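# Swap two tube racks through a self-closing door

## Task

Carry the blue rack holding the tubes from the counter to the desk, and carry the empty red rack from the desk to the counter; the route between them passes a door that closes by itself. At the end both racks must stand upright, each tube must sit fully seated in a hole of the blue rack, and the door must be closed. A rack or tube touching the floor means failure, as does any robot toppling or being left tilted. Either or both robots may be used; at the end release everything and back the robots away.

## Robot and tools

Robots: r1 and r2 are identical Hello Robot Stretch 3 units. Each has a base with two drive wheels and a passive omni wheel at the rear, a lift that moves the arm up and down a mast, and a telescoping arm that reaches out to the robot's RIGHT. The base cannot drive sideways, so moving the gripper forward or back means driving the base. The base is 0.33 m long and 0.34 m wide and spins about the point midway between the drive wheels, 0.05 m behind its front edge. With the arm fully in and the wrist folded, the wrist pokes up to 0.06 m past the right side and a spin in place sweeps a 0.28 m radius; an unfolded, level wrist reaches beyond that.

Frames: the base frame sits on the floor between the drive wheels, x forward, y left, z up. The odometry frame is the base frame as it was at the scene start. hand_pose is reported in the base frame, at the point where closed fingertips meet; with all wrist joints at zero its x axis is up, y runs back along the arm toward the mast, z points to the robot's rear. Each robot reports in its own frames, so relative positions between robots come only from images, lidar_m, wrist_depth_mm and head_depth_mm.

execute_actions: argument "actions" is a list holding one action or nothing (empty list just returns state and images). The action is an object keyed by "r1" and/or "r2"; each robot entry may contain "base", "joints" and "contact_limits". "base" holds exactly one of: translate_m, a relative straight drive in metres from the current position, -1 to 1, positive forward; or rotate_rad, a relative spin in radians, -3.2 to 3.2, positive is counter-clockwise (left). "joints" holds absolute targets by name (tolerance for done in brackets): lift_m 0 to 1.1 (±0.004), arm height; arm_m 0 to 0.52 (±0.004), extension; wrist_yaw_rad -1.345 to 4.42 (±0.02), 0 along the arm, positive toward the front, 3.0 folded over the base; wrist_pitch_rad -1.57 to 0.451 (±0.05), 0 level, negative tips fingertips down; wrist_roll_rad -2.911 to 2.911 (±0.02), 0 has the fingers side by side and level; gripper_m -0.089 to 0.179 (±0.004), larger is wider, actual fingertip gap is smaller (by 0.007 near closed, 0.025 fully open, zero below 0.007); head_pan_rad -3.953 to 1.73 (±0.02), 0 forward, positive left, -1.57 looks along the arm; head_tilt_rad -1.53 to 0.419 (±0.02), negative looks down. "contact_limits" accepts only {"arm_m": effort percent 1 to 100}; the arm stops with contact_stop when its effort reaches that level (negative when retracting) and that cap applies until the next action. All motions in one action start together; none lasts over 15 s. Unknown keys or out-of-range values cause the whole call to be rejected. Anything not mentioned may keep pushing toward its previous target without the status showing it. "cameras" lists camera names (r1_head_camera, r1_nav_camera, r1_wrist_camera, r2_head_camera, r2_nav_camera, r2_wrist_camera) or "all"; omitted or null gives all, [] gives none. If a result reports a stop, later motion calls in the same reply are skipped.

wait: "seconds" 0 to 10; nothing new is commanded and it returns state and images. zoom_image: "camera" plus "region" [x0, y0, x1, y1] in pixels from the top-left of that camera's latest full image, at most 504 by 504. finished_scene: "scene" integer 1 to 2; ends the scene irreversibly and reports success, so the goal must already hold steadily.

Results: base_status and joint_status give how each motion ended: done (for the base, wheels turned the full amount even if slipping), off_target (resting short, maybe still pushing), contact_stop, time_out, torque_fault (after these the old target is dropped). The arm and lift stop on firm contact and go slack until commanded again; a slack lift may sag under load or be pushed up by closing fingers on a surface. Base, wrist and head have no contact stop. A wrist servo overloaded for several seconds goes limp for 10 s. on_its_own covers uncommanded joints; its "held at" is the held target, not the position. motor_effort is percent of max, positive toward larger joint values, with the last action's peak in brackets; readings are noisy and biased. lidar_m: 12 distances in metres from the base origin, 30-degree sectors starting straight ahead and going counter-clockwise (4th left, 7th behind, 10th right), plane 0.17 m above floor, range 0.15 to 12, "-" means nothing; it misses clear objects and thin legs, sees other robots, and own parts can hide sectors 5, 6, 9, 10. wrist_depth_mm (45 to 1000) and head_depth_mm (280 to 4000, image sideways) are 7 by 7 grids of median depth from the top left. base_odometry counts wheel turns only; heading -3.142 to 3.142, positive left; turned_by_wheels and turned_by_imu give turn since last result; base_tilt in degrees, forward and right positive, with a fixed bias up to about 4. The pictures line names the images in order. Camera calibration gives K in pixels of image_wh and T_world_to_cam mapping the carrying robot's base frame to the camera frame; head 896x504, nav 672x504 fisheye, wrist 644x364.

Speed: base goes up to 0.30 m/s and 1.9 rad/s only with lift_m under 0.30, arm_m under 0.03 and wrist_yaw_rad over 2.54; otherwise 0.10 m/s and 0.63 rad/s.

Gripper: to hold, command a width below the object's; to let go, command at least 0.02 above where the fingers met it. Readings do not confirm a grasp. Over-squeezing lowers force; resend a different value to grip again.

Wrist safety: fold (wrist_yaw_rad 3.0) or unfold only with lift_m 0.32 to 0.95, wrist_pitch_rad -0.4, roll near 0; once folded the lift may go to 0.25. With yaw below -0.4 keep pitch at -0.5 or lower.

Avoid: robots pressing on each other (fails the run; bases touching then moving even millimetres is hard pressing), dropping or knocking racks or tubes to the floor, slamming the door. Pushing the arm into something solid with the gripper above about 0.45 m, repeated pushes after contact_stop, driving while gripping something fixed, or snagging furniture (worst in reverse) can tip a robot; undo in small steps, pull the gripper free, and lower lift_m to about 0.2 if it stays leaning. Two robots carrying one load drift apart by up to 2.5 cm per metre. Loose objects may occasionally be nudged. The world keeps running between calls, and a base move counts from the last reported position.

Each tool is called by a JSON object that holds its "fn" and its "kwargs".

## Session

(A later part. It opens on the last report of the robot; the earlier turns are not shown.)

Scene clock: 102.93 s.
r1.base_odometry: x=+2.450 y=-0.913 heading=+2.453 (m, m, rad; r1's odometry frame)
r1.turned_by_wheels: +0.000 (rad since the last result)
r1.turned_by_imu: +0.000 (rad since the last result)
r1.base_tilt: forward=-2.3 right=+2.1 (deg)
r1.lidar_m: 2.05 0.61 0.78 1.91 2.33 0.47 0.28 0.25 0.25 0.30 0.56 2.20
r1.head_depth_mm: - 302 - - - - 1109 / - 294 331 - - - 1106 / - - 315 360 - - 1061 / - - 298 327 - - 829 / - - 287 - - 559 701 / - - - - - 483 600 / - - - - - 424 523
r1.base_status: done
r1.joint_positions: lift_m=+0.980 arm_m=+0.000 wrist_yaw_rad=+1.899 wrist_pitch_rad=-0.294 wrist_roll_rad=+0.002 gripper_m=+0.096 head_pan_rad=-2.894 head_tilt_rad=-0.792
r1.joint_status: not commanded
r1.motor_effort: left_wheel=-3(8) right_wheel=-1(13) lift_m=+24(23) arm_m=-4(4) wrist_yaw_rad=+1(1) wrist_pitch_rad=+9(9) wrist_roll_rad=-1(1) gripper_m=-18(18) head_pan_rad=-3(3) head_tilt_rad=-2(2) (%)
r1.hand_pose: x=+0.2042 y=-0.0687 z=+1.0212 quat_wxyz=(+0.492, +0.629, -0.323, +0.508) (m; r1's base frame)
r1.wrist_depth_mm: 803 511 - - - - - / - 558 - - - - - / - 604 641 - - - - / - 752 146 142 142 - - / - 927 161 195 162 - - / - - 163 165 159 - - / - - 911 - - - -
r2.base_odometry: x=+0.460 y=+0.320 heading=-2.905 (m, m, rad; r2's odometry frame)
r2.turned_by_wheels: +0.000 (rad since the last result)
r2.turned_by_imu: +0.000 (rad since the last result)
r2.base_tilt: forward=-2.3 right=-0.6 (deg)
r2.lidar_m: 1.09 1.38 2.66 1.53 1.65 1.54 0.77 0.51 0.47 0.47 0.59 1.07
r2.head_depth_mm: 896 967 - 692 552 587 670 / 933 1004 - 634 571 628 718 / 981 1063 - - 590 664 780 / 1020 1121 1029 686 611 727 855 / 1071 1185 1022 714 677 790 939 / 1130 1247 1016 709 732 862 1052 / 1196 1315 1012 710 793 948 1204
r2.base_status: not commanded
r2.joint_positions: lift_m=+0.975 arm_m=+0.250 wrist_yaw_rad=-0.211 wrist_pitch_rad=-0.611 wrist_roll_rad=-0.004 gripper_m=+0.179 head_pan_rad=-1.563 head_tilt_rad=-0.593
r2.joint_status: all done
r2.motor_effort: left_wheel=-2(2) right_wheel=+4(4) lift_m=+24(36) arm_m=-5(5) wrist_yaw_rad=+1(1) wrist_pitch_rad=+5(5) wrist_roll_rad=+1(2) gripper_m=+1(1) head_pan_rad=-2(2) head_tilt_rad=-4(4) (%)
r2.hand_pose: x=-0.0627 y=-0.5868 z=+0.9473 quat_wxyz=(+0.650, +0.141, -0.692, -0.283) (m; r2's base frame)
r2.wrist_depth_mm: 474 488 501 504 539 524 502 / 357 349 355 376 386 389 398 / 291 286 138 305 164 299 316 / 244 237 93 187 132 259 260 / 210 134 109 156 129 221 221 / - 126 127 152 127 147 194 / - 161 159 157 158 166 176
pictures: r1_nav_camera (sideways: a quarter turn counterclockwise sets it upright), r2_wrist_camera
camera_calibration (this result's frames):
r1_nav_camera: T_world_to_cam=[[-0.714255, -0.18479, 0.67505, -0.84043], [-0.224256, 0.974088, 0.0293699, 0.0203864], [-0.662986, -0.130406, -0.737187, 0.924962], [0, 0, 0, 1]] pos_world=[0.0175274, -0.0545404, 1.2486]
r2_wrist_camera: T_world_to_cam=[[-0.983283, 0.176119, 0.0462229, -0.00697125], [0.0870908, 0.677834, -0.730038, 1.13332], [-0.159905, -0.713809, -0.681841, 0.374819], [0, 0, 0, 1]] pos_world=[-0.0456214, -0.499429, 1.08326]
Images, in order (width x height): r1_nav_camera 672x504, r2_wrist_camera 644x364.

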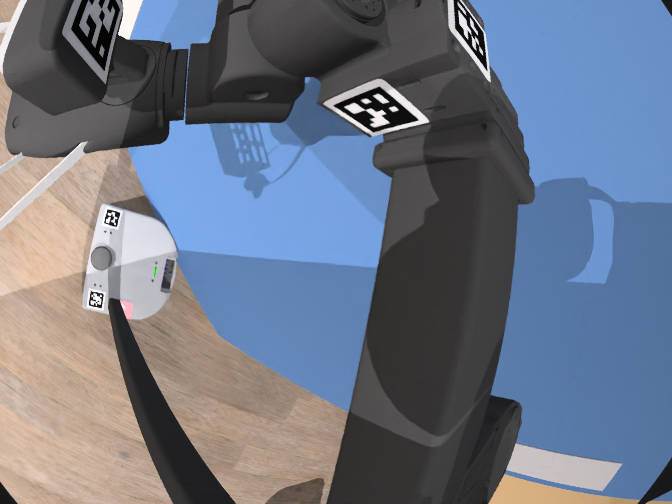

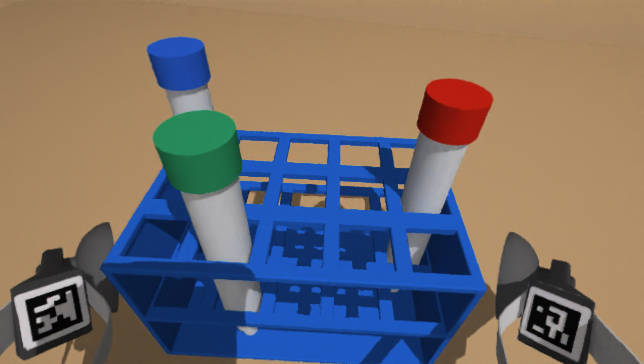

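{"fn": "execute_actions", "kwargs": {"actions": [{"r1":{"base":{"translate_m":-0.12}},"r2":{"base":{"translate_m":0.005},"joints":{"lift_m":0.98,"arm_m":0.265}}}], "cameras": []}}

{"fn": "execute_actions", "kwargs": {"actions": [{"r2":{"joints":{"gripper_m":0.108}}}], "cameras": ["r2_wrist_camera"]}}

{"fn": "execute_actions", "kwargs": {"actions": [{"r1":{"base":{"translate_m":-0.1}},"r2":{"joints":{"lift_m":1.02}}}], "cameras": ["r1_nav_camera","r2_wrist_camera"]}}

Scene clock: 105.47 s.
r1.base_odometry: x=+2.542 y=-0.990 heading=+2.453 (m, m, rad; r1's odometry frame)
r1.turned_by_wheels: +0.000 (rad since the last result)
r1.turned_by_imu: +0.000 (rad since the last result)
r1.base_tilt: forward=-2.3 right=+2.1 (deg)
r1.lidar_m: 2.16 0.71 1.06 1.95 1.66 2.20 0.30 0.25 0.24 0.27 0.43 2.29
r1.head_depth_mm: 302 348 - - - - 1106 / 287 321 374 - - - 1114 / - 297 345 396 - - 1086 / - - 312 348 - - 885 / - - 292 - - 569 705 / - - - - - 475 579 / - - - - - 406 490
r1.base_status: done
r1.joint_positions: lift_m=+0.980 arm_m=+0.000 wrist_yaw_rad=+1.899 wrist_pitch_rad=-0.294 wrist_roll_rad=+0.002 gripper_m=+0.096 head_pan_rad=-2.894 head_tilt_rad=-0.792
r1.joint_status: not commanded
r1.motor_effort: left_wheel=-2(10) right_wheel=-1(11) lift_m=+24(23) arm_m=-3(3) wrist_yaw_rad=+1(1) wrist_pitch_rad=+9(9) wrist_roll_rad=-1(1) gripper_m=-19(19) head_pan_rad=-3(3) head_tilt_rad=-2(2) (%)
r1.hand_pose: x=+0.2042 y=-0.0687 z=+1.0212 quat_wxyz=(+0.492, +0.629, -0.323, +0.508) (m; r1's base frame)
r1.wrist_depth_mm: - 695 665 - - - - / - 797 715 - - - - / - 961 692 - - - - / - - 146 142 142 - - / - - 161 197 162 - - / - - 163 166 159 - - / - - - - - - -
r2.base_odometry: x=+0.455 y=+0.319 heading=-2.905 (m, m, rad; r2's odometry frame)
r2.turned_by_wheels: +0.000 (rad since the last result)
r2.turned_by_imu: +0.000 (rad since the last result)
r2.base_tilt: forward=-2.3 right=-0.5 (deg)
r2.lidar_m: 1.08 1.37 2.65 1.62 1.66 1.54 0.77 0.51 0.47 0.47 0.59 1.06
r2.head_depth_mm: 896 964 - 709 555 592 671 / 935 996 - 641 570 631 725 / 982 1068 - - 590 670 787 / 1024 1113 1027 686 610 732 857 / 1073 1192 1023 713 681 792 946 / 1128 1256 1023 711 734 865 1051 / 1200 1312 1015 709 798 954 1196
r2.base_status: done
r2.joint_positions: lift_m=+0.980 arm_m=+0.265 wrist_yaw_rad=-0.211 wrist_pitch_rad=-0.612 wrist_roll_rad=-0.003 gripper_m=+0.179 head_pan_rad=-1.563 head_tilt_rad=-0.593
r2.joint_status: all done
r2.motor_effort: left_wheel=-3(4) right_wheel=+3(9) lift_m=+43(44) arm_m=+3(4) wrist_yaw_rad=+1(1) wrist_pitch_rad=+5(5) wrist_roll_rad=+1(2) gripper_m=+0(1) head_pan_rad=-2(2) head_tilt_rad=-3(4) (%)
r2.hand_pose: x=-0.0627 y=-0.6013 z=+0.9515 quat_wxyz=(+0.649, +0.141, -0.692, -0.283) (m; r2's base frame)
r2.wrist_depth_mm: 485 495 510 513 535 514 495 / 368 357 368 391 397 399 408 / 297 290 293 307 301 295 324 / 248 248 80 151 143 256 265 / 214 148 95 130 128 225 227 / - 112 106 115 116 116 198 / - 150 131 139 152 167 179
pictures: none
No camera images: the call's "cameras" was empty. Leave "cameras" out to get every camera's image.

Scene clock: 106.67 s.
r1.base_odometry: x=+2.542 y=-0.990 heading=+2.453 (m, m, rad; r1's odometry frame)
r1.turned_by_wheels: +0.000 (rad since the last result)
r1.turned_by_imu: +0.000 (rad since the last result)
r1.base_tilt: forward=-2.4 right=+2.2 (deg)
r1.lidar_m: 2.17 0.71 1.06 1.95 1.66 2.20 0.30 0.25 0.24 0.27 0.43 2.29
r1.head_depth_mm: 302 348 - - - - 1106 / 287 321 375 - - - 1119 / - 297 345 396 - - 1083 / - - 312 348 - - 889 / - - 292 - - 570 706 / - - - - - 475 578 / - - - - - 405 490
r1.base_status: not commanded
r1.joint_positions: lift_m=+0.980 arm_m=+0.000 wrist_yaw_rad=+1.899 wrist_pitch_rad=-0.294 wrist_roll_rad=+0.002 gripper_m=+0.096 head_pan_rad=-2.894 head_tilt_rad=-0.792
r1.joint_status: not commanded
r1.motor_effort: left_wheel=-2(2) right_wheel=-2(2) lift_m=+23(24) arm_m=-4(3) wrist_yaw_rad=+1(1) wrist_pitch_rad=+9(9) wrist_roll_rad=-1(1) gripper_m=-19(19) head_pan_rad=-3(3) head_tilt_rad=-3(3) (%)
r1.hand_pose: x=+0.2042 y=-0.0687 z=+1.0212 quat_wxyz=(+0.492, +0.629, -0.323, +0.508) (m; r1's base frame)
r1.wrist_depth_mm: - 709 668 - - - - / - 790 712 - - - - / - 963 682 - - - - / - - 146 142 142 - - / - - 160 197 162 - - / - - 164 165 160 - - / - - - - - - -
r2.base_odometry: x=+0.455 y=+0.319 heading=-2.905 (m, m, rad; r2's odometry frame)
r2.turned_by_wheels: +0.000 (rad since the last result)
r2.turned_by_imu: +0.000 (rad since the last result)
r2.base_tilt: forward=-2.3 right=-0.6 (deg)
r2.lidar_m: 1.08 1.38 2.66 1.63 1.66 1.54 0.77 0.51 0.47 0.48 0.60 1.06
r2.head_depth_mm: 903 966 - 692 556 589 672 / 933 1003 - 637 569 629 725 / 973 1059 - - 592 669 787 / 1027 1120 1028 686 611 729 861 / 1078 1187 1021 716 678 792 946 / 1128 1253 1016 712 735 864 1052 / 1191 1320 1013 711 797 953 1204
r2.base_status: not commanded
r2.joint_positions: lift_m=+0.980 arm_m=+0.265 wrist_yaw_rad=-0.211 wrist_pitch_rad=-0.612 wrist_roll_rad=-0.003 gripper_m=+0.109 head_pan_rad=-1.563 head_tilt_rad=-0.593
r2.joint_status: all done
r2.motor_effort: left_wheel=-2(2) right_wheel=+3(3) lift_m=+42(42) arm_m=+3(2) wrist_yaw_rad=+1(1) wrist_pitch_rad=+6(5) wrist_roll_rad=+1(2) gripper_m=-15(89) head_pan_rad=-2(3) head_tilt_rad=-4(4) (%)
r2.hand_pose: x=-0.0627 y=-0.6012 z=+0.9514 quat_wxyz=(+0.649, +0.141, -0.692, -0.283) (m; r2's base frame)
r2.wrist_depth_mm: 479 495 510 510 528 516 495 / 370 356 347 388 391 400 412 / 298 301 93 308 171 307 323 / 249 250 98 157 142 262 268 / 214 148 117 133 138 224 226 / 192 137 140 149 142 126 199 / - 164 162 164 165 169 176
pictures: r2_wrist_camera
camera_calibration (this result's frames):
r2_wrist_camera: T_world_to_cam=[[-0.983277, 0.17623, 0.0459295, -0.00424823], [0.0875133, 0.678396, -0.729466, 1.14591], [-0.159712, -0.713247, -0.682474, 0.36834], [0, 0, 0, 1]] pos_world=[-0.045631, -0.513914, 1.08748]
Images, in order (width x height): r2_wrist_camera 644x364.

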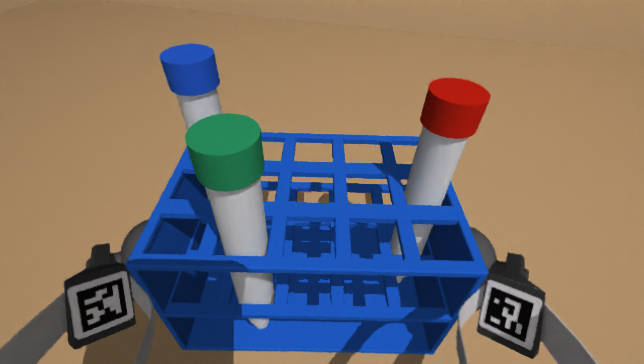

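Scene clock: 108.70 s.
r1.base_odometry: x=+2.619 y=-1.053 heading=+2.453 (m, m, rad; r1's odometry frame)
r1.turned_by_wheels: +0.000 (rad since the last result)
r1.turned_by_imu: +0.000 (rad since the last result)
r1.base_tilt: forward=-2.4 right=+2.2 (deg)
r1.lidar_m: 2.27 0.80 1.30 1.64 1.79 2.10 0.31 0.24 0.24 0.25 0.37 2.36
r1.head_depth_mm: 335 395 - - - - 1105 / 299 353 415 - - - 1112 / 289 315 373 430 - - 1105 / - 292 330 369 - - 957 / - - 301 - - 581 713 / - - - - - 473 570 / - - - - - 394 473
r1.base_status: done
r1.joint_positions: lift_m=+0.980 arm_m=+0.000 wrist_yaw_rad=+1.899 wrist_pitch_rad=-0.294 wrist_roll_rad=+0.002 gripper_m=+0.096 head_pan_rad=-2.894 head_tilt_rad=-0.792
r1.joint_status: not commanded
r1.motor_effort: left_wheel=-2(7) right_wheel=-2(8) lift_m=+23(24) arm_m=-4(3) wrist_yaw_rad=+1(0) wrist_pitch_rad=+10(9) wrist_roll_rad=-1(1) gripper_m=-19(19) head_pan_rad=-3(3) head_tilt_rad=-3(2) (%)
r1.hand_pose: x=+0.2042 y=-0.0687 z=+1.0212 quat_wxyz=(+0.492, +0.629, -0.323, +0.508) (m; r1's base frame)
r1.wrist_depth_mm: - 914 715 - - - - / - - 774 - - - - / - - 784 - - - - / - - 146 142 142 - - / - - 160 195 162 - - / - - 163 165 160 - - / - - - - - - -
r2.base_odometry: x=+0.455 y=+0.319 heading=-2.905 (m, m, rad; r2's odometry frame)
r2.turned_by_wheels: +0.000 (rad since the last result)
r2.turned_by_imu: +0.000 (rad since the last result)
r2.base_tilt: forward=-2.3 right=-0.5 (deg)
r2.lidar_m: 1.08 1.38 2.65 1.62 1.65 1.54 0.78 0.51 0.47 0.47 0.60 1.06
r2.head_depth_mm: 895 - 1005 708 553 589 670 / 939 - - 635 571 632 726 / 979 1042 - 648 588 669 784 / 1025 1119 1033 686 612 730 858 / 1077 1184 1024 714 675 790 945 / 1136 1252 1023 711 734 864 1048 / 1203 1304 1012 707 796 955 1197
r2.base_status: not commanded
r2.joint_positions: lift_m=+1.020 arm_m=+0.265 wrist_yaw_rad=-0.211 wrist_pitch_rad=-0.618 wrist_roll_rad=-0.003 gripper_m=+0.109 head_pan_rad=-1.563 head_tilt_rad=-0.593
r2.joint_status: all done
r2.motor_effort: left_wheel=-2(2) right_wheel=+3(3) lift_m=+43(45) arm_m=+3(3) wrist_yaw_rad=+1(1) wrist_pitch_rad=+8(9) wrist_roll_rad=+1(1) gripper_m=-14(14) head_pan_rad=-1(2) head_tilt_rad=-4(3) (%)
r2.hand_pose: x=-0.0624 y=-0.6002 z=+0.9902 quat_wxyz=(+0.648, +0.144, -0.691, -0.285) (m; r2's base frame)
r2.wrist_depth_mm: 667 588 601 582 560 518 494 / 445 450 438 467 481 487 493 / 360 365 107 376 140 381 391 / 302 305 144 189 157 318 322 / 260 149 120 131 140 274 277 / 233 138 144 187 157 233 241 / - 196 157 163 150 205 214
pictures: r1_nav_camera (sideways: a quarter turn counterclockwise sets it upright), r2_wrist_camera
camera_calibration (this result's frames):
r1_nav_camera: T_world_to_cam=[[-0.714255, -0.18479, 0.67505, -0.84043], [-0.224256, 0.974088, 0.0293699, 0.0203864], [-0.662985, -0.130406, -0.737187, 0.924962], [0, 0, 0, 1]] pos_world=[0.0175274, -0.0545404, 1.2486]
r2_wrist_camera: T_world_to_cam=[[-0.983337, 0.175951, 0.0457159, -0.00595171], [0.0884599, 0.682806, -0.725224, 1.17199], [-0.158819, -0.709096, -0.686993, 0.402573], [0, 0, 0, 1]] pos_world=[-0.0455902, -0.51373, 1.12679]
Images, in order (width x height): r1_nav_camera 672x504, r2_wrist_camera 644x364.

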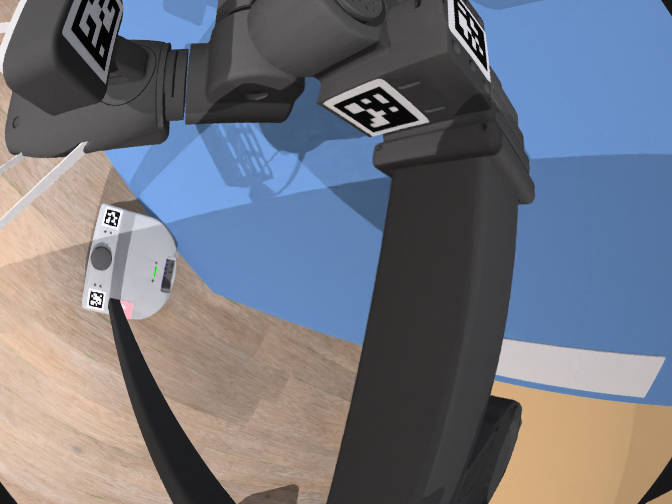

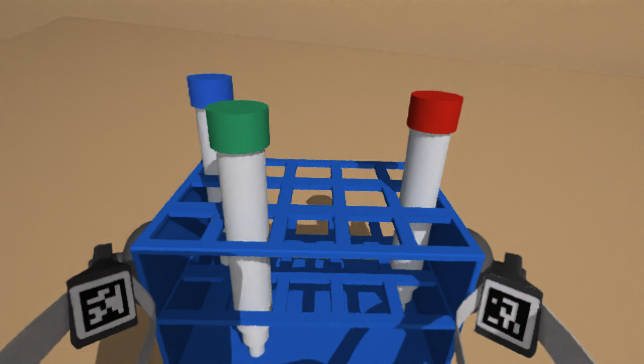

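{"fn": "execute_actions", "kwargs": {"actions": [{"r1":{"base":{"translate_m":-0.12}},"r2":{"joints":{"gripper_m":0.098}}}], "cameras": ["r2_head_camera","r2_wrist_camera"]}}

Scene clock: 111.03 s.
r1.base_odometry: x=+2.712 y=-1.129 heading=+2.452 (m, m, rad; r1's odometry frame)
r1.turned_by_wheels: +0.000 (rad since the last result)
r1.turned_by_imu: +0.000 (rad since the last result)
r1.base_tilt: forward=-2.4 right=+2.1 (deg)
r1.lidar_m: 2.39 0.90 1.58 1.62 2.19 1.99 0.33 0.24 0.23 0.24 0.32 2.46
r1.head_depth_mm: 1696 1865 - - - - 1103 / 1785 2009 2200 - - - 1111 / 298 341 411 488 - - 1122 / - 302 349 390 - - 1007 / - - 309 - - 597 728 / - - 287 - - 474 564 / - - - - - 391 460
r1.base_status: done
r1.joint_positions: lift_m=+0.980 arm_m=+0.000 wrist_yaw_rad=+1.899 wrist_pitch_rad=-0.294 wrist_roll_rad=+0.002 gripper_m=+0.096 head_pan_rad=-2.894 head_tilt_rad=-0.792
r1.joint_status: not commanded
r1.motor_effort: left_wheel=-1(10) right_wheel=-1(6) lift_m=+23(23) arm_m=-3(4) wrist_yaw_rad=+1(0) wrist_pitch_rad=+9(9) wrist_roll_rad=-1(1) gripper_m=-18(18) head_pan_rad=-3(3) head_tilt_rad=-2(3) (%)
r1.hand_pose: x=+0.2042 y=-0.0687 z=+1.0212 quat_wxyz=(+0.492, +0.629, -0.323, +0.508) (m; r1's base frame)
r1.wrist_depth_mm: - - 804 - - - - / - - 897 - - - - / - - 918 - - - - / - - 146 142 142 - - / - - 160 195 162 - - / - - 164 165 159 - - / - - - - - - -
r2.base_odometry: x=+0.455 y=+0.319 heading=-2.905 (m, m, rad; r2's odometry frame)
r2.turned_by_wheels: +0.000 (rad since the last result)
r2.turned_by_imu: +0.000 (rad since the last result)
r2.base_tilt: forward=-2.3 right=-0.5 (deg)
r2.lidar_m: 1.08 1.38 2.66 1.60 1.66 1.54 0.77 0.51 0.47 0.47 0.60 1.06
r2.head_depth_mm: 898 - 1006 709 554 588 669 / 937 - - 637 570 629 719 / 979 1042 - 646 590 669 786 / 1023 1110 1033 686 611 728 865 / 1079 1178 1027 713 681 792 945 / 1134 1256 1017 713 735 861 1055 / 1195 1304 1018 710 798 947 1209
r2.base_status: not commanded
r2.joint_positions: lift_m=+1.020 arm_m=+0.265 wrist_yaw_rad=-0.211 wrist_pitch_rad=-0.618 wrist_roll_rad=-0.003 gripper_m=+0.099 head_pan_rad=-1.563 head_tilt_rad=-0.593
r2.joint_status: all done
r2.motor_effort: left_wheel=-2(2) right_wheel=+3(3) lift_m=+42(43) arm_m=+3(3) wrist_yaw_rad=+1(1) wrist_pitch_rad=+7(8) wrist_roll_rad=+2(1) gripper_m=-17(60) head_pan_rad=-3(2) head_tilt_rad=-4(4) (%)
r2.hand_pose: x=-0.0624 y=-0.6002 z=+0.9902 quat_wxyz=(+0.648, +0.144, -0.691, -0.285) (m; r2's base frame)
r2.wrist_depth_mm: 663 587 597 580 551 526 498 / 443 451 432 465 479 479 487 / 360 365 107 371 139 383 390 / 299 304 143 189 157 321 321 / 260 149 120 131 141 271 276 / 235 137 144 186 158 234 238 / - 197 157 162 151 204 213
pictures: r2_head_camera (sideways: a quarter turn clockwise sets it upright), r2_wrist_camera
camera_calibration (this result's frames):
r2_head_camera: T_world_to_cam=[[-0.0600108, 0.515389, -0.854852, 1.12614], [0.997544, 0.0619626, -0.0326706, 0.0354639], [0.0361308, -0.854713, -0.517842, 0.631391], [0, 0, 0, 1]] pos_world=[0.00939106, -0.0429388, 1.2908]
r2_wrist_camera: T_world_to_cam=[[-0.983337, 0.17595, 0.045716, -0.00595192], [0.0884597, 0.682806, -0.725224, 1.17199], [-0.158819, -0.709096, -0.686993, 0.402574], [0, 0, 0, 1]] pos_world=[-0.0455902, -0.51373, 1.12679]
Images, in order (width x height): r2_head_camera 896x504, r2_wrist_camera 644x364.

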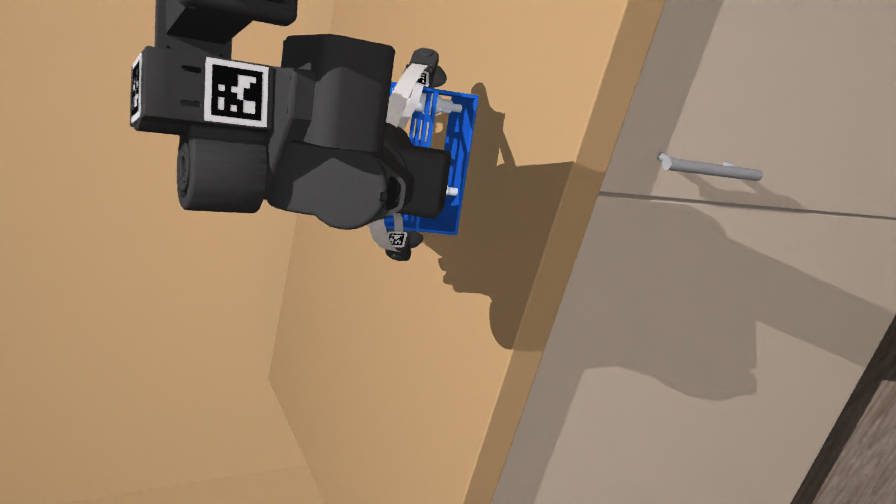

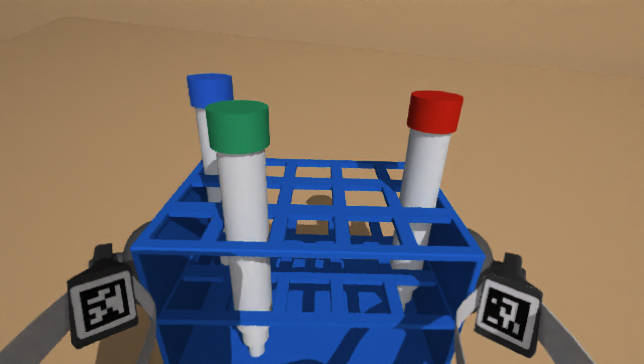

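{"fn": "execute_actions", "kwargs": {"actions": [{"r1":{"base":{"rotate_rad":1.4},"joints":{"head_pan_rad":1.7,"head_tilt_rad":-1.0}},"r2":{"joints":{"arm_m":0.0,"wrist_pitch_rad":-0.5}}}], "cameras": ["r1_nav_camera","r2_wrist_camera"]}}

{"fn": "execute_actions", "kwargs": {"actions": [{"r1":{"base":{"rotate_rad":1.4}},"r2":{"base":{"translate_m":0.15},"joints":{"wrist_yaw_rad":1.9,"head_pan_rad":1.7,"head_tilt_rad":-0.7}}}], "cameras": ["r1_nav_camera","r2_wrist_camera","r2_nav_camera"]}}

Scene clock: 115.33 s.
r1.base_odometry: x=+2.712 y=-1.129 heading=-2.431 (m, m, rad; r1's odometry frame)
r1.turned_by_wheels: +1.400 (rad since the last result)
r1.turned_by_imu: +1.409 (rad since the last result)
r1.base_tilt: forward=-2.4 right=+2.1 (deg)
r1.lidar_m: 2.02 1.62 1.99 1.99 0.31 0.27 0.27 0.32 0.57 2.38 0.90 1.16
r1.head_depth_mm: 1714 1963 1784 1535 1350 1204 1085 / 1759 2000 1783 1540 1347 1200 1082 / 1822 2047 1790 1536 1345 1198 1084 / 1881 2061 1775 1530 1349 1200 1126 / 1939 2111 1772 1535 1345 1217 - / - - - - - 892 980 / - - - - 564 664 789
r1.base_status: done
r1.joint_positions: lift_m=+0.980 arm_m=+0.000 wrist_yaw_rad=+1.899 wrist_pitch_rad=-0.294 wrist_roll_rad=+0.002 gripper_m=+0.096 head_pan_rad=+1.693 head_tilt_rad=-0.988
r1.joint_status: all done
r1.motor_effort: left_wheel=-6(13) right_wheel=+0(9) lift_m=+23(24) arm_m=-4(3) wrist_yaw_rad=+1(0) wrist_pitch_rad=+9(10) wrist_roll_rad=-1(1) gripper_m=-18(18) head_pan_rad=+3(45) head_tilt_rad=-4(15) (%)
r1.hand_pose: x=+0.2042 y=-0.0687 z=+1.0212 quat_wxyz=(+0.492, +0.629, -0.323, +0.508) (m; r1's base frame)
r1.wrist_depth_mm: - - - - - - - / - - - - - - - / - - - - - - - / - - 146 142 142 - - / - - 160 196 162 - - / - - 164 165 159 - - / - - - - - - -
r2.base_odometry: x=+0.455 y=+0.319 heading=-2.905 (m, m, rad; r2's odometry frame)
r2.turned_by_wheels: +0.000 (rad since the last result)
r2.turned_by_imu: +0.000 (rad since the last result)
r2.base_tilt: forward=-2.3 right=-0.6 (deg)
r2.lidar_m: 1.08 1.38 2.66 1.72 1.66 1.54 0.78 0.51 0.47 0.47 0.60 1.06
r2.head_depth_mm: 896 968 1015 790 - - - / 937 1016 1039 811 - - - / 977 1065 1033 788 - - - / 1020 1117 1025 714 602 737 862 / 1080 1179 1022 714 682 790 945 / 1127 1252 1015 708 734 864 1055 / 1189 1308 1016 712 794 952 1207
r2.base_status: not commanded
r2.joint_positions: lift_m=+1.020 arm_m=+0.001 wrist_yaw_rad=-0.210 wrist_pitch_rad=-0.525 wrist_roll_rad=-0.003 gripper_m=+0.099 head_pan_rad=-1.563 head_tilt_rad=-0.593
r2.joint_status: all done
r2.motor_effort: left_wheel=-2(2) right_wheel=+3(3) lift_m=+43(43) arm_m=-5(4) wrist_yaw_rad=+1(1) wrist_pitch_rad=+10(13) wrist_roll_rad=+2(1) gripper_m=-17(17) head_pan_rad=+0(2) head_tilt_rad=-4(3) (%)
r2.hand_pose: x=-0.0654 y=-0.3506 z=+1.0091 quat_wxyz=(+0.661, +0.111, -0.697, -0.254) (m; r2's base frame)
r2.wrist_depth_mm: 920 863 834 790 751 725 684 / 561 587 555 611 620 643 626 / 442 445 107 458 139 469 475 / 352 355 144 189 156 376 379 / 432 149 120 131 140 309 317 / 533 137 144 186 158 274 277 / 694 563 157 163 150 389 334
pictures: r1_nav_camera (sideways: a quarter turn counterclockwise sets it upright), r2_wrist_camera
camera_calibration (this result's frames):
r1_nav_camera: T_world_to_cam=[[-0.108132, 0.848381, 0.518225, -0.639805], [0.993766, 0.106484, 0.0330332, 0.00819528], [-0.027158, 0.518566, -0.854606, 1.07375], [0, 0, 0, 1]] pos_world=[-0.0481667, -0.0148826, 1.24892]
r2_wrist_camera: T_world_to_cam=[[-0.982576, 0.179428, 0.0484842, -0.0551318], [0.0732752, 0.613693, -0.786137, 1.05176], [-0.17081, -0.768887, -0.616147, 0.498907], [0, 0, 0, 1]] pos_world=[-0.0460208, -0.25196, 1.1369]
Images, in order (width x height): r1_nav_camera 672x504, r2_wrist_camera 644x364.

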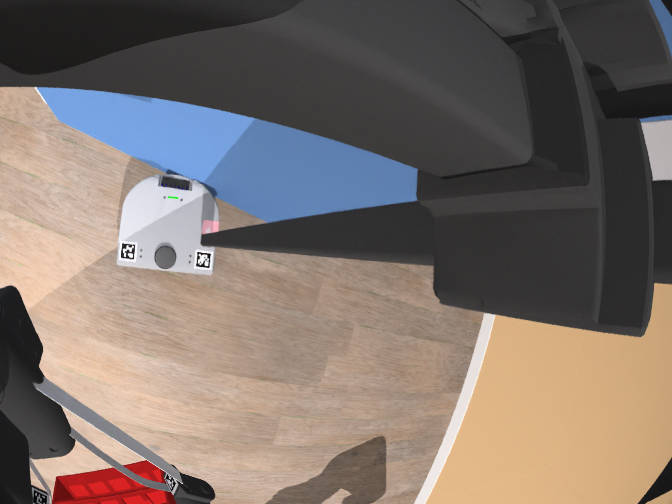

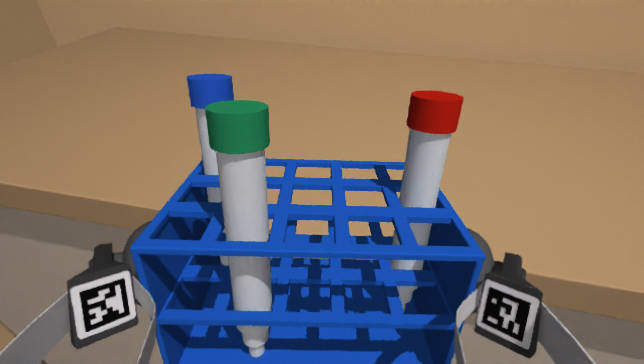

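Scene clock: 121.27 s.
r1.base_odometry: x=+2.712 y=-1.129 heading=-1.031 (m, m, rad; r1's odometry frame)
r1.turned_by_wheels: +1.400 (rad since the last result)
r1.turned_by_imu: +1.402 (rad since the last result)
r1.base_tilt: forward=-2.4 right=+2.1 (deg)
r1.lidar_m: 0.36 0.21 0.18 0.18 0.20 0.35 2.39 0.90 0.91 2.01 1.64 2.05
r1.head_depth_mm: - - - - 300 397 711 / - - - - 315 449 900 / - - - - 331 518 1038 / - - - 291 365 611 1049 / - - - 305 391 619 - / - - - - - 1142 1125 / - - - - 687 1143 1079
r1.base_status: done
r1.joint_positions: lift_m=+0.980 arm_m=+0.000 wrist_yaw_rad=+1.900 wrist_pitch_rad=-0.296 wrist_roll_rad=+0.001 gripper_m=+0.096 head_pan_rad=+1.697 head_tilt_rad=-0.991
r1.joint_status: not commanded
r1.motor_effort: left_wheel=+1(18) right_wheel=+2(15) lift_m=+23(24) arm_m=-1(4) wrist_yaw_rad=-1(8) wrist_pitch_rad=+10(10) wrist_roll_rad=+0(1) gripper_m=-18(19) head_pan_rad=+2(3) head_tilt_rad=-3(4) (%)
r1.hand_pose: x=+0.2040 y=-0.0681 z=+1.0209 quat_wxyz=(+0.492, +0.630, -0.322, +0.508) (m; r1's base frame)
r1.wrist_depth_mm: 204 237 - - - - - / 209 248 - - - - - / 217 259 316 - - - - / 225 258 142 142 143 - - / 234 253 163 198 162 - - / 237 318 163 165 159 - - / 267 311 400 - - - -
r2.base_odometry: x=+0.309 y=+0.284 heading=-2.905 (m, m, rad; r2's odometry frame)
r2.turned_by_wheels: +0.000 (rad since the last result)
r2.turned_by_imu: +0.001 (rad since the last result)
r2.base_tilt: forward=-2.3 right=-0.6 (deg)
r2.lidar_m: 0.94 1.20 2.60 1.70 1.81 1.68 0.87 0.57 0.53 0.53 0.67 0.92
r2.head_depth_mm: 2244 2473 2641 2096 1674 1424 1209 / 2285 2599 2713 2089 1669 1410 1216 / 1504 1655 1858 2037 1685 1409 1207 / 1601 1825 2077 2041 1679 1402 1208 / 1761 2001 2220 1979 1636 1403 1207 / - - - - - - - / - - - - - - -
r2.base_status: done
r2.joint_positions: lift_m=+1.020 arm_m=+0.001 wrist_yaw_rad=+1.898 wrist_pitch_rad=-0.524 wrist_roll_rad=-0.002 gripper_m=+0.099 head_pan_rad=+1.693 head_tilt_rad=-0.691
r2.joint_status: all done
r2.motor_effort: left_wheel=-2(4) right_wheel=+2(10) lift_m=+43(43) arm_m=-4(5) wrist_yaw_rad=+1(3) wrist_pitch_rad=+10(10) wrist_roll_rad=+1(1) gripper_m=-18(17) head_pan_rad=+3(30) head_tilt_rad=-5(14) (%)
r2.hand_pose: x=+0.1773 y=-0.0782 z=+1.0092 quat_wxyz=(+0.547, +0.661, -0.248, +0.449) (m; r2's base frame)
r2.wrist_depth_mm: - - - - 859 686 591 / - - - - 881 744 631 / - - 106 - 139 774 665 / - - 119 187 157 828 708 / - 149 120 131 140 872 743 / - 137 144 186 157 891 805 / - - 157 163 150 - 825
pictures: r1_nav_camera (sideways: a quarter turn counterclockwise sets it upright), r2_nav_camera (sideways: a quarter turn counterclockwise sets it upright), r2_wrist_camera
camera_calibration (this result's frames):
r1_nav_camera: T_world_to_cam=[[-0.111365, 0.84919, 0.516211, -0.637162], [0.993363, 0.11017, 0.0330696, 0.00815036], [-0.0287883, 0.516467, -0.855823, 1.07534], [0, 0, 0, 1]] pos_world=[-0.0480966, -0.0152033, 1.24894]
r2_nav_camera: T_world_to_cam=[[-0.0193315, 0.657906, 0.752852, -0.932748], [0.993752, 0.0954287, -0.0578764, 0.117926], [-0.109921, 0.74703, -0.65564, 0.809719], [0, 0, 0, 1]] pos_world=[-0.0462158, -0.00247798, 1.23993]
r2_wrist_camera: T_world_to_cam=[[0.348909, -0.935935, 0.0478239, -0.188168], [-0.564608, -0.250663, -0.786375, 0.912635], [0.747984, 0.247372, -0.615895, 0.66612], [0, 0, 0, 1]] pos_world=[0.0826868, -0.112129, 1.13693]
Images, in order (width x height): r1_nav_camera 672x504, r2_nav_camera 672x504, r2_wrist_camera 644x364.

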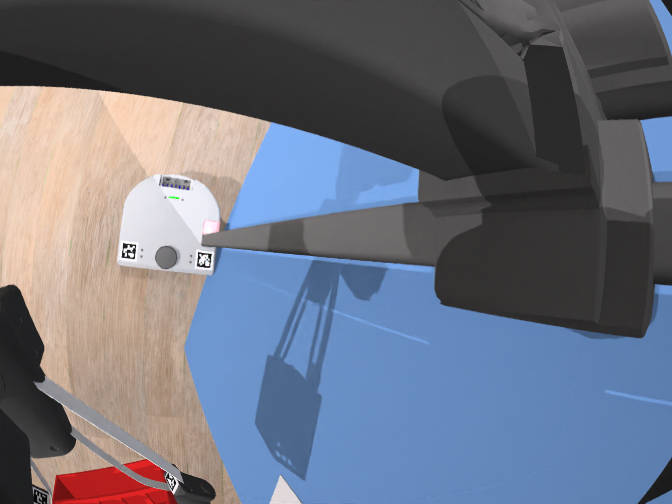

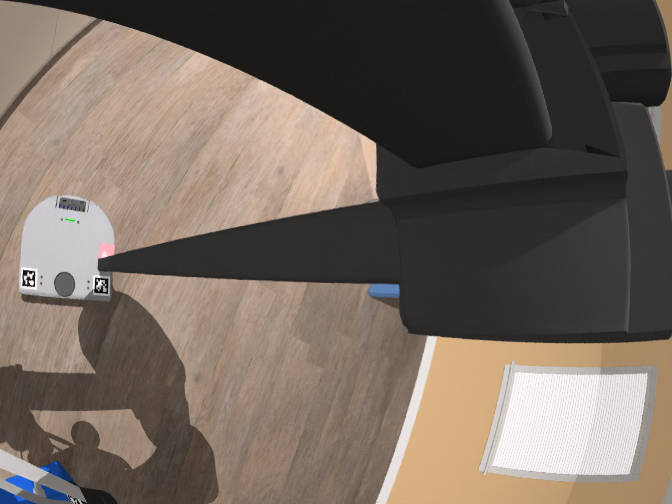

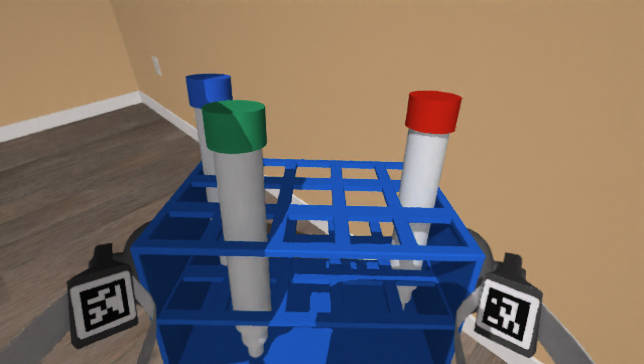

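{"fn": "execute_actions", "kwargs": {"actions": [{"r1":{"joints":{"wrist_yaw_rad":0.6}},"r2":{"base":{"rotate_rad":-1.3},"joints":{"head_pan_rad":-3.0}}}], "cameras": []}}

{"fn": "execute_actions", "kwargs": {"actions": [{"r1":{"base":{"rotate_rad":0.4}}}], "cameras": []}}

{"fn": "execute_actions", "kwargs": {"actions": [{"r1":{"base":{"translate_m":0.25}},"r2":{"base":{"translate_m":-0.4}}}], "cameras": ["r1_nav_camera","r2_head_camera","r2_nav_camera"]}}

Scene clock: 124.63 s.
r1.base_odometry: x=+2.712 y=-1.129 heading=-1.031 (m, m, rad; r1's odometry frame)
r1.turned_by_wheels: +0.000 (rad since the last result)
r1.turned_by_imu: +0.001 (rad since the last result)
r1.base_tilt: forward=-2.3 right=+2.1 (deg)
r1.lidar_m: 0.36 0.21 0.18 0.18 0.20 0.35 2.39 0.90 0.91 2.01 1.71 2.05
r1.head_depth_mm: - - - - 300 396 711 / - - - - 315 449 904 / - - - - 331 518 1036 / - - - 292 365 611 1052 / - - - 305 392 619 - / - - - - - 1145 1126 / - - - - 687 1141 1077
r1.base_status: not commanded
r1.joint_positions: lift_m=+0.980 arm_m=+0.000 wrist_yaw_rad=+0.603 wrist_pitch_rad=-0.296 wrist_roll_rad=+0.001 gripper_m=+0.096 head_pan_rad=+1.697 head_tilt_rad=-0.991
r1.joint_status: all done
r1.motor_effort: left_wheel=+0(0) right_wheel=+2(2) lift_m=+22(22) arm_m=-1(1) wrist_yaw_rad=-3(2) wrist_pitch_rad=+10(10) wrist_roll_rad=+0(0) gripper_m=-19(18) head_pan_rad=+2(2) head_tilt_rad=-3(3) (%)
r1.hand_pose: x=+0.1135 y=-0.3412 z=+1.0209 quat_wxyz=(+0.699, +0.307, -0.637, +0.108) (m; r1's base frame)
r1.wrist_depth_mm: - - - - - - - / - - - - - - - / - - - - - - - / - - 142 143 143 - - / - - 162 197 162 - - / - - 163 165 159 - - / - - - - - - -
r2.base_odometry: x=+0.309 y=+0.284 heading=+2.078 (m, m, rad; r2's odometry frame)
r2.turned_by_wheels: -1.300 (rad since the last result)
r2.turned_by_imu: -1.305 (rad since the last result)
r2.base_tilt: forward=-2.3 right=-0.5 (deg)
r2.lidar_m: 0.58 0.93 0.93 1.02 1.61 1.71 1.71 1.69 1.68 0.66 0.53 0.53
r2.head_depth_mm: 1636 1728 - - - - 1176 / 1375 2078 2264 - - - 1188 / 3046 2547 2617 - - - 1182 / 3582 3739 2936 - - - 1199 / 3792 3791 3000 - - - 1199 / 3745 3867 2967 - - - 1204 / 1515 1670 1789 - - 1320 1195
r2.base_status: done
r2.joint_positions: lift_m=+1.020 arm_m=+0.001 wrist_yaw_rad=+1.898 wrist_pitch_rad=-0.524 wrist_roll_rad=-0.002 gripper_m=+0.099 head_pan_rad=-2.993 head_tilt_rad=-0.691
r2.joint_status: all done
r2.motor_effort: left_wheel=+4(10) right_wheel=-5(8) lift_m=+43(43) arm_m=-5(4) wrist_yaw_rad=+1(1) wrist_pitch_rad=+10(10) wrist_roll_rad=+1(1) gripper_m=-17(17) head_pan_rad=-2(31) head_tilt_rad=-4(5) (%)
r2.hand_pose: x=+0.1773 y=-0.0781 z=+1.0092 quat_wxyz=(+0.547, +0.661, -0.248, +0.449) (m; r2's base frame)
r2.wrist_depth_mm: 714 795 910 - - 902 780 / 768 874 937 716 615 646 656 / 805 940 107 816 140 470 478 / 874 - 143 188 157 420 379 / 938 149 120 131 140 451 346 / - 138 144 186 158 426 378 / - - 157 163 151 564 388
pictures: none
No camera images: the call's "cameras" was empty. Leave "cameras" out to get every camera's image.

Scene clock: 126.23 s.
r1.base_odometry: x=+2.712 y=-1.129 heading=-0.631 (m, m, rad; r1's odometry frame)
r1.turned_by_wheels: +0.400 (rad since the last result)
r1.turned_by_imu: +0.403 (rad since the last result)
r1.base_tilt: forward=-2.3 right=+2.1 (deg)
r1.lidar_m: 0.20 0.17 0.16 0.18 0.28 2.46 2.38 0.90 1.83 1.77 1.72 1.99
r1.head_depth_mm: - - - - - 316 436 / - - - - 302 391 596 / - - - 290 354 514 943 / - - - 324 452 748 1068 / - - 304 404 581 917 - / - - - - - 1169 1126 / - - - - 1300 1193 1080
r1.base_status: done
r1.joint_positions: lift_m=+0.980 arm_m=+0.000 wrist_yaw_rad=+0.602 wrist_pitch_rad=-0.296 wrist_roll_rad=+0.001 gripper_m=+0.096 head_pan_rad=+1.697 head_tilt_rad=-0.991
r1.joint_status: not commanded
r1.motor_effort: left_wheel=-3(10) right_wheel=+3(6) lift_m=+23(23) arm_m=-1(1) wrist_yaw_rad=-3(2) wrist_pitch_rad=+10(10) wrist_roll_rad=+0(0) gripper_m=-18(18) head_pan_rad=+2(2) head_tilt_rad=-3(3) (%)
r1.hand_pose: x=+0.1133 y=-0.3413 z=+1.0209 quat_wxyz=(+0.699, +0.307, -0.637, +0.107) (m; r1's base frame)
r1.wrist_depth_mm: - - - - - - - / - - - - - - - / - - - - - - - / - - 142 143 143 - - / - - 163 196 162 - - / - - 163 166 159 - - / - - - - - - -
r2.base_odometry: x=+0.309 y=+0.284 heading=+2.078 (m, m, rad; r2's odometry frame)
r2.turned_by_wheels: +0.000 (rad since the last result)
r2.turned_by_imu: +0.000 (rad since the last result)
r2.base_tilt: forward=-2.3 right=-0.6 (deg)
r2.lidar_m: 0.57 0.94 0.93 1.02 1.60 1.70 1.69 1.69 1.68 0.66 0.53 0.53
r2.head_depth_mm: 1506 1231 - - - - 1169 / 1893 2075 2280 - - - 1186 / 3090 2534 2646 - - - 1186 / 3502 3745 2981 - - - 1212 / 3914 3800 3056 - - - 1203 / 3771 3841 3066 - - - 1197 / 1511 1649 1786 - - 1321 1202
r2.base_status: not commanded
r2.joint_positions: lift_m=+1.020 arm_m=+0.001 wrist_yaw_rad=+1.898 wrist_pitch_rad=-0.524 wrist_roll_rad=-0.002 gripper_m=+0.099 head_pan_rad=-2.993 head_tilt_rad=-0.691
r2.joint_status: not commanded
r2.motor_effort: left_wheel=+4(4) right_wheel=-5(5) lift_m=+43(43) arm_m=-4(4) wrist_yaw_rad=+1(1) wrist_pitch_rad=+11(10) wrist_roll_rad=+1(1) gripper_m=-18(17) head_pan_rad=-2(2) head_tilt_rad=-4(4) (%)
r2.hand_pose: x=+0.1773 y=-0.0781 z=+1.0092 quat_wxyz=(+0.547, +0.661, -0.248, +0.449) (m; r2's base frame)
r2.wrist_depth_mm: 706 790 889 - - 893 811 / 765 842 946 725 619 648 654 / 791 910 107 817 139 468 477 / 891 - 143 189 157 417 378 / 961 149 121 130 141 444 345 / - 137 143 186 157 421 382 / - - 157 163 150 574 386
pictures: none
No camera images: the call's "cameras" was empty. Leave "cameras" out to get every camera's image.

Scene clock: 131.17 s.
r1.base_odometry: x=+2.914 y=-1.277 heading=-0.631 (m, m, rad; r1's odometry frame)
r1.turned_by_wheels: +0.000 (rad since the last result)
r1.turned_by_imu: +0.001 (rad since the last result)
r1.base_tilt: forward=-2.4 right=+2.1 (deg)
r1.lidar_m: 1.66 0.18 0.17 0.18 0.24 0.60 1.17 1.14 2.11 1.26 1.89 1.77
r1.head_depth_mm: - - - - - 348 544 / - - - - 308 415 706 / - - - - 343 515 1036 / - - - 308 407 680 1065 / - - - 340 481 751 - / - - - - - 1169 1125 / - - - - 1277 1198 1081
r1.base_status: done
r1.joint_positions: lift_m=+0.980 arm_m=+0.000 wrist_yaw_rad=+0.602 wrist_pitch_rad=-0.296 wrist_roll_rad=+0.001 gripper_m=+0.096 head_pan_rad=+1.697 head_tilt_rad=-0.991
r1.joint_status: not commanded
r1.motor_effort: left_wheel=+3(20) right_wheel=+3(6) lift_m=+23(22) arm_m=-1(1) wrist_yaw_rad=-1(2) wrist_pitch_rad=+10(10) wrist_roll_rad=-1(0) gripper_m=-19(19) head_pan_rad=+2(2) head_tilt_rad=-3(3) (%)
r1.hand_pose: x=+0.1133 y=-0.3413 z=+1.0209 quat_wxyz=(+0.699, +0.307, -0.637, +0.107) (m; r1's base frame)
r1.wrist_depth_mm: - - - - - - - / - - - - - - - / - - - - - - - / - - 142 143 143 - - / - - 163 198 162 - - / - - 163 165 160 - - / - - - - - - -
r2.base_odometry: x=+0.504 y=-0.066 heading=+2.079 (m, m, rad; r2's odometry frame)
r2.turned_by_wheels: +0.000 (rad since the last result)
r2.turned_by_imu: -0.001 (rad since the last result)
r2.base_tilt: forward=-2.2 right=-0.6 (deg)
r2.lidar_m: 0.92 1.19 1.18 1.30 2.04 1.33 1.33 1.44 1.43 1.05 0.85 0.84
r2.head_depth_mm: 1450 1555 - - - - 1169 / 1604 1762 1949 - - - 1185 / 1841 1989 2118 - - - 1178 / 3061 3404 3016 - - - 1204 / 3422 3624 2986 - - - 1212 / 3355 3666 2991 - - - 1200 / 3219 3460 3048 - - 1319 1200
r2.base_status: done
r2.joint_positions: lift_m=+1.020 arm_m=+0.001 wrist_yaw_rad=+1.898 wrist_pitch_rad=-0.524 wrist_roll_rad=-0.002 gripper_m=+0.099 head_pan_rad=-2.993 head_tilt_rad=-0.691
r2.joint_status: not commanded
r2.motor_effort: left_wheel=+5(6) right_wheel=-4(10) lift_m=+43(42) arm_m=-4(4) wrist_yaw_rad=+1(1) wrist_pitch_rad=+10(10) wrist_roll_rad=+1(1) gripper_m=-17(17) head_pan_rad=-2(3) head_tilt_rad=-4(4) (%)
r2.hand_pose: x=+0.1773 y=-0.0781 z=+1.0092 quat_wxyz=(+0.547, +0.661, -0.248, +0.449) (m; r2's base frame)
r2.wrist_depth_mm: 911 - - - 972 967 960 / 946 - - - 909 722 647 / - - 106 - 140 738 593 / - - 143 189 156 773 616 / - 149 120 130 141 808 648 / - 137 143 186 157 768 686 / - - 157 163 150 - 697
pictures: r1_nav_camera (sideways: a quarter turn counterclockwise sets it upright), r2_head_camera (sideways: a quarter turn clockwise sets it upright), r2_nav_camera (sideways: a quarter turn counterclockwise sets it upright)
camera_calibration (this result's frames):
r1_nav_camera: T_world_to_cam=[[-0.111365, 0.84919, 0.516211, -0.637162], [0.993362, 0.11017, 0.0330696, 0.00815036], [-0.0287883, 0.516467, -0.855823, 1.07534], [0, 0, 0, 1]] pos_world=[-0.0480966, -0.0152033, 1.24894]
r2_head_camera: T_world_to_cam=[[0.582778, 0.14393, -0.799784, 1.05042], [0.204397, -0.978511, -0.0271567, 0.0331198], [-0.786506, -0.147647, -0.599674, 0.742874], [0, 0, 0, 1]] pos_world=[-0.0346552, -0.0090959, 1.28649]
r2_nav_camera: T_world_to_cam=[[-0.657338, -0.0368391, 0.752695, -0.928651], [-0.121796, 0.990867, -0.0578701, 0.124723], [-0.743689, -0.129716, -0.655821, 0.81382], [0, 0, 0, 1]] pos_world=[0.0099824, -0.0522292, 1.23993]
Images, in order (width x height): r1_nav_camera 672x504, r2_head_camera 896x504, r2_nav_camera 672x504.

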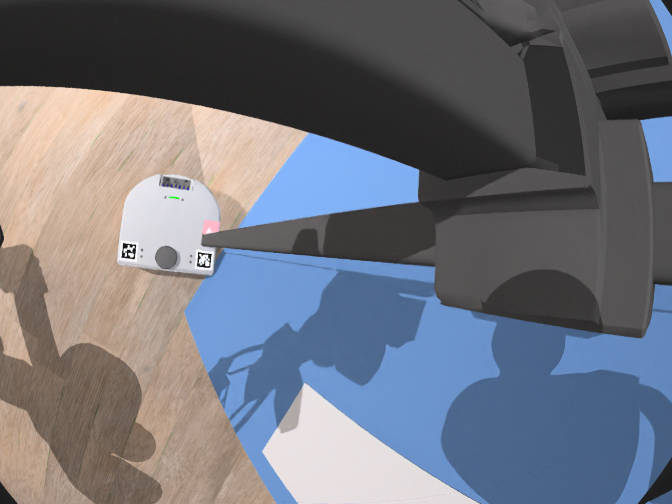

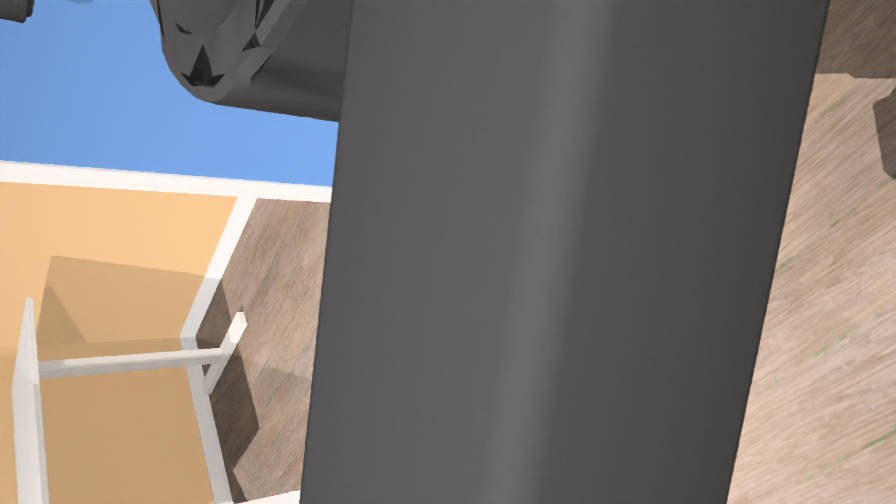

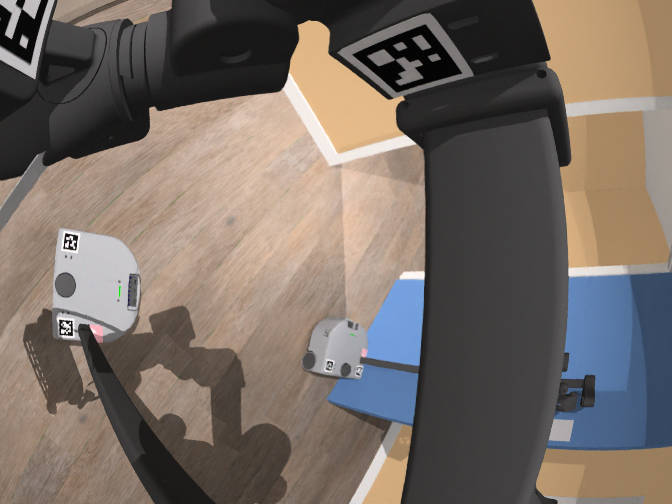

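{"fn": "execute_actions", "kwargs": {"actions": [{"r1":{"joints":{"wrist_yaw_rad":1.3}},"r2":{"base":{"rotate_rad":0.26},"joints":{"head_pan_rad":-3.4,"head_tilt_rad":-0.9}}}], "cameras": []}}

{"fn": "execute_actions", "kwargs": {"actions": [{"r2":{"base":{"translate_m":-0.8}}}], "cameras": ["r2_wrist_camera","r2_nav_camera"]}}

Scene clock: 133.40 s.
r1.base_odometry: x=+2.914 y=-1.277 heading=-0.631 (m, m, rad; r1's odometry frame)
r1.turned_by_wheels: +0.000 (rad since the last result)
r1.turned_by_imu: +0.000 (rad since the last result)
r1.base_tilt: forward=-2.3 right=+2.1 (deg)
r1.lidar_m: 1.66 0.18 0.17 0.18 0.24 0.60 1.17 1.14 2.11 1.23 1.89 1.76
r1.head_depth_mm: - - - - - 348 543 / - - - - 308 416 705 / - - - - 343 516 1037 / - - - 308 408 681 1068 / - - - 340 481 751 - / - - - - - 1168 1127 / - - - - 1277 1192 1079
r1.base_status: not commanded
r1.joint_positions: lift_m=+0.980 arm_m=+0.000 wrist_yaw_rad=+1.297 wrist_pitch_rad=-0.296 wrist_roll_rad=+0.001 gripper_m=+0.096 head_pan_rad=+1.697 head_tilt_rad=-0.991
r1.joint_status: all done
r1.motor_effort: left_wheel=+2(3) right_wheel=+3(3) lift_m=+23(23) arm_m=-1(1) wrist_yaw_rad=+2(1) wrist_pitch_rad=+10(10) wrist_roll_rad=-1(0) gripper_m=-19(18) head_pan_rad=+1(2) head_tilt_rad=-3(3) (%)
r1.hand_pose: x=+0.2078 y=-0.2094 z=+1.0209 quat_wxyz=(+0.620, +0.506, -0.494, +0.339) (m; r1's base frame)
r1.wrist_depth_mm: - - - - - - - / - - - - - - - / - - - - - - - / - - 142 143 143 - - / - - 163 198 162 - - / - - 163 165 160 - - / - - - - - - -
r2.base_odometry: x=+0.504 y=-0.066 heading=+2.338 (m, m, rad; r2's odometry frame)
r2.turned_by_wheels: +0.260 (rad since the last result)
r2.turned_by_imu: +0.261 (rad since the last result)
r2.base_tilt: forward=-2.2 right=-0.6 (deg)
r2.lidar_m: 1.07 1.18 1.20 1.54 2.29 1.33 1.89 1.43 1.45 0.91 0.84 0.85
r2.head_depth_mm: - - - - 1447 1268 1169 / - - - - 1431 1257 1131 / - - - - 1414 1264 1138 / - - - - 1407 1264 1158 / - - - - 1403 1269 1154 / - - - - 1387 1257 1128 / 3188 - - - 1402 1264 1123
r2.base_status: done
r2.joint_positions: lift_m=+1.020 arm_m=+0.001 wrist_yaw_rad=+1.899 wrist_pitch_rad=-0.524 wrist_roll_rad=-0.002 gripper_m=+0.099 head_pan_rad=-3.393 head_tilt_rad=-0.888
r2.joint_status: all done
r2.motor_effort: left_wheel=-3(8) right_wheel=+4(8) lift_m=+43(43) arm_m=-4(4) wrist_yaw_rad=+1(1) wrist_pitch_rad=+10(10) wrist_roll_rad=+1(1) gripper_m=-16(17) head_pan_rad=-2(20) head_tilt_rad=-6(22) (%)
r2.hand_pose: x=+0.1773 y=-0.0781 z=+1.0092 quat_wxyz=(+0.547, +0.661, -0.248, +0.449) (m; r2's base frame)
r2.wrist_depth_mm: 912 - - - - - - / - - - - - 842 686 / - - 107 - 139 880 645 / - - 144 188 157 882 677 / - 149 120 131 141 874 688 / - 137 143 187 158 810 695 / - - 158 163 150 - 705
pictures: none
No camera images: the call's "cameras" was empty. Leave "cameras" out to get every camera's image.

Scene clock: 142.33 s.
r1.base_odometry: x=+2.914 y=-1.277 heading=-0.631 (m, m, rad; r1's odometry frame)
r1.turned_by_wheels: +0.000 (rad since the last result)
r1.turned_by_imu: +0.002 (rad since the last result)
r1.base_tilt: forward=-2.3 right=+2.1 (deg)
r1.lidar_m: 1.66 0.18 0.17 0.18 0.24 0.60 1.18 1.14 0.61 2.14 1.89 1.76
r1.head_depth_mm: - - - - - 348 544 / - - - - 308 416 707 / - - - - 343 517 1035 / - - - 308 408 680 1070 / - - - 340 480 753 - / - - - - - 1167 1125 / - - - - 1273 1196 1080
r1.base_status: not commanded
r1.joint_positions: lift_m=+0.980 arm_m=+0.000 wrist_yaw_rad=+1.297 wrist_pitch_rad=-0.296 wrist_roll_rad=+0.001 gripper_m=+0.096 head_pan_rad=+1.697 head_tilt_rad=-0.991
r1.joint_status: not commanded
r1.motor_effort: left_wheel=+2(3) right_wheel=+3(2) lift_m=+22(23) arm_m=-1(1) wrist_yaw_rad=+2(2) wrist_pitch_rad=+10(10) wrist_roll_rad=-1(0) gripper_m=-19(17) head_pan_rad=+2(2) head_tilt_rad=-3(3) (%)
r1.hand_pose: x=+0.2078 y=-0.2094 z=+1.0209 quat_wxyz=(+0.620, +0.506, -0.494, +0.339) (m; r1's base frame)
r1.wrist_depth_mm: - - - - - - - / - - - - - - - / - - - - - - - / - - 142 142 143 - - / - - 163 196 163 - - / - - 163 165 159 - - / - - - - - - -
r2.base_odometry: x=+1.059 y=-0.641 heading=+2.338 (m, m, rad; r2's odometry frame)
r2.turned_by_wheels: +0.000 (rad since the last result)
r2.turned_by_imu: -0.002 (rad since the last result)
r2.base_tilt: forward=-2.2 right=-0.5 (deg)
r2.lidar_m: 1.68 1.83 1.85 1.96 0.85 0.98 1.34 0.77 0.79 1.01 1.32 1.34
r2.head_depth_mm: - - - - 1264 1140 1159 / - - - - 1437 1239 1131 / - - - - 1415 1258 1146 / - - - - 1424 1256 1171 / - - - - 1406 1263 1143 / - - - - 1377 1272 1126 / 2537 - - - 1383 1263 1131
r2.base_status: done
r2.joint_positions: lift_m=+1.020 arm_m=+0.001 wrist_yaw_rad=+1.899 wrist_pitch_rad=-0.524 wrist_roll_rad=-0.002 gripper_m=+0.099 head_pan_rad=-3.393 head_tilt_rad=-0.889
r2.joint_status: not commanded
r2.motor_effort: left_wheel=-2(9) right_wheel=+4(5) lift_m=+43(43) arm_m=-5(4) wrist_yaw_rad=+1(1) wrist_pitch_rad=+10(10) wrist_roll_rad=+1(1) gripper_m=-17(17) head_pan_rad=-2(4) head_tilt_rad=-6(6) (%)
r2.hand_pose: x=+0.1773 y=-0.0781 z=+1.0092 quat_wxyz=(+0.547, +0.661, -0.248, +0.449) (m; r2's base frame)
r2.wrist_depth_mm: - - - - - - - / - - - - - - - / - - 107 - 139 - - / - - 143 187 157 - - / - 149 120 131 140 - - / - 137 144 186 158 - - / - - 157 163 150 - -
pictures: r2_nav_camera (sideways: a quarter turn counterclockwise sets it upright), r2_wrist_camera
camera_calibration (this result's frames):
r2_nav_camera: T_world_to_cam=[[-0.75034, 0.255555, 0.609657, -0.741689], [0.284151, 0.95739, -0.0515963, 0.114065], [-0.596866, 0.13452, -0.790984, 0.988706], [0, 0, 0, 1]] pos_world=[0.00119436, -0.0526628, 1.24011]
r2_wrist_camera: T_world_to_cam=[[0.34931, -0.935786, 0.0478222, -0.188143], [-0.564469, -0.250893, -0.786402, 0.912633], [0.747902, 0.247704, -0.615861, 0.66613], [0, 0, 0, 1]] pos_world=[0.0826733, -0.112092, 1.13694]
Images, in order (width x height): r2_nav_camera 672x504, r2_wrist_camera 644x364.

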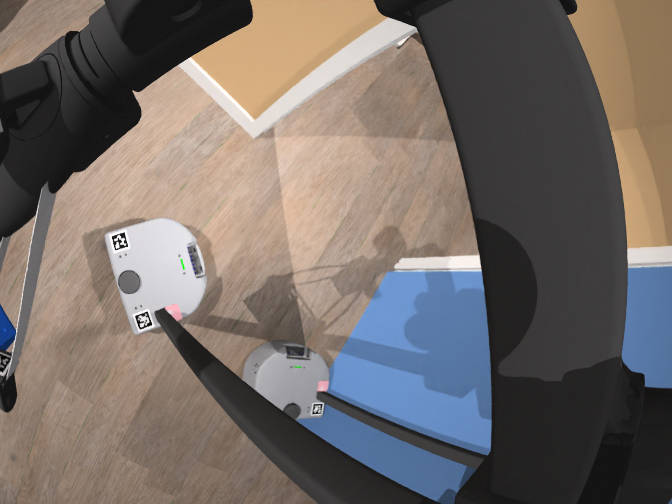

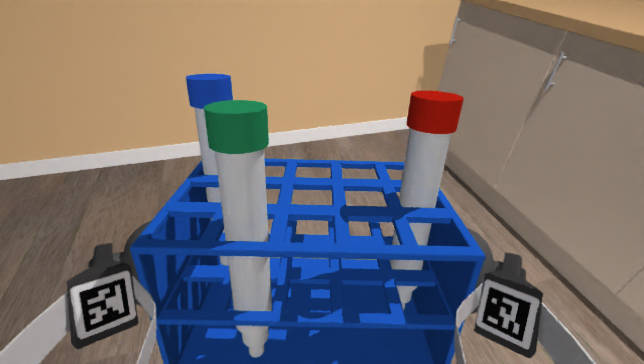

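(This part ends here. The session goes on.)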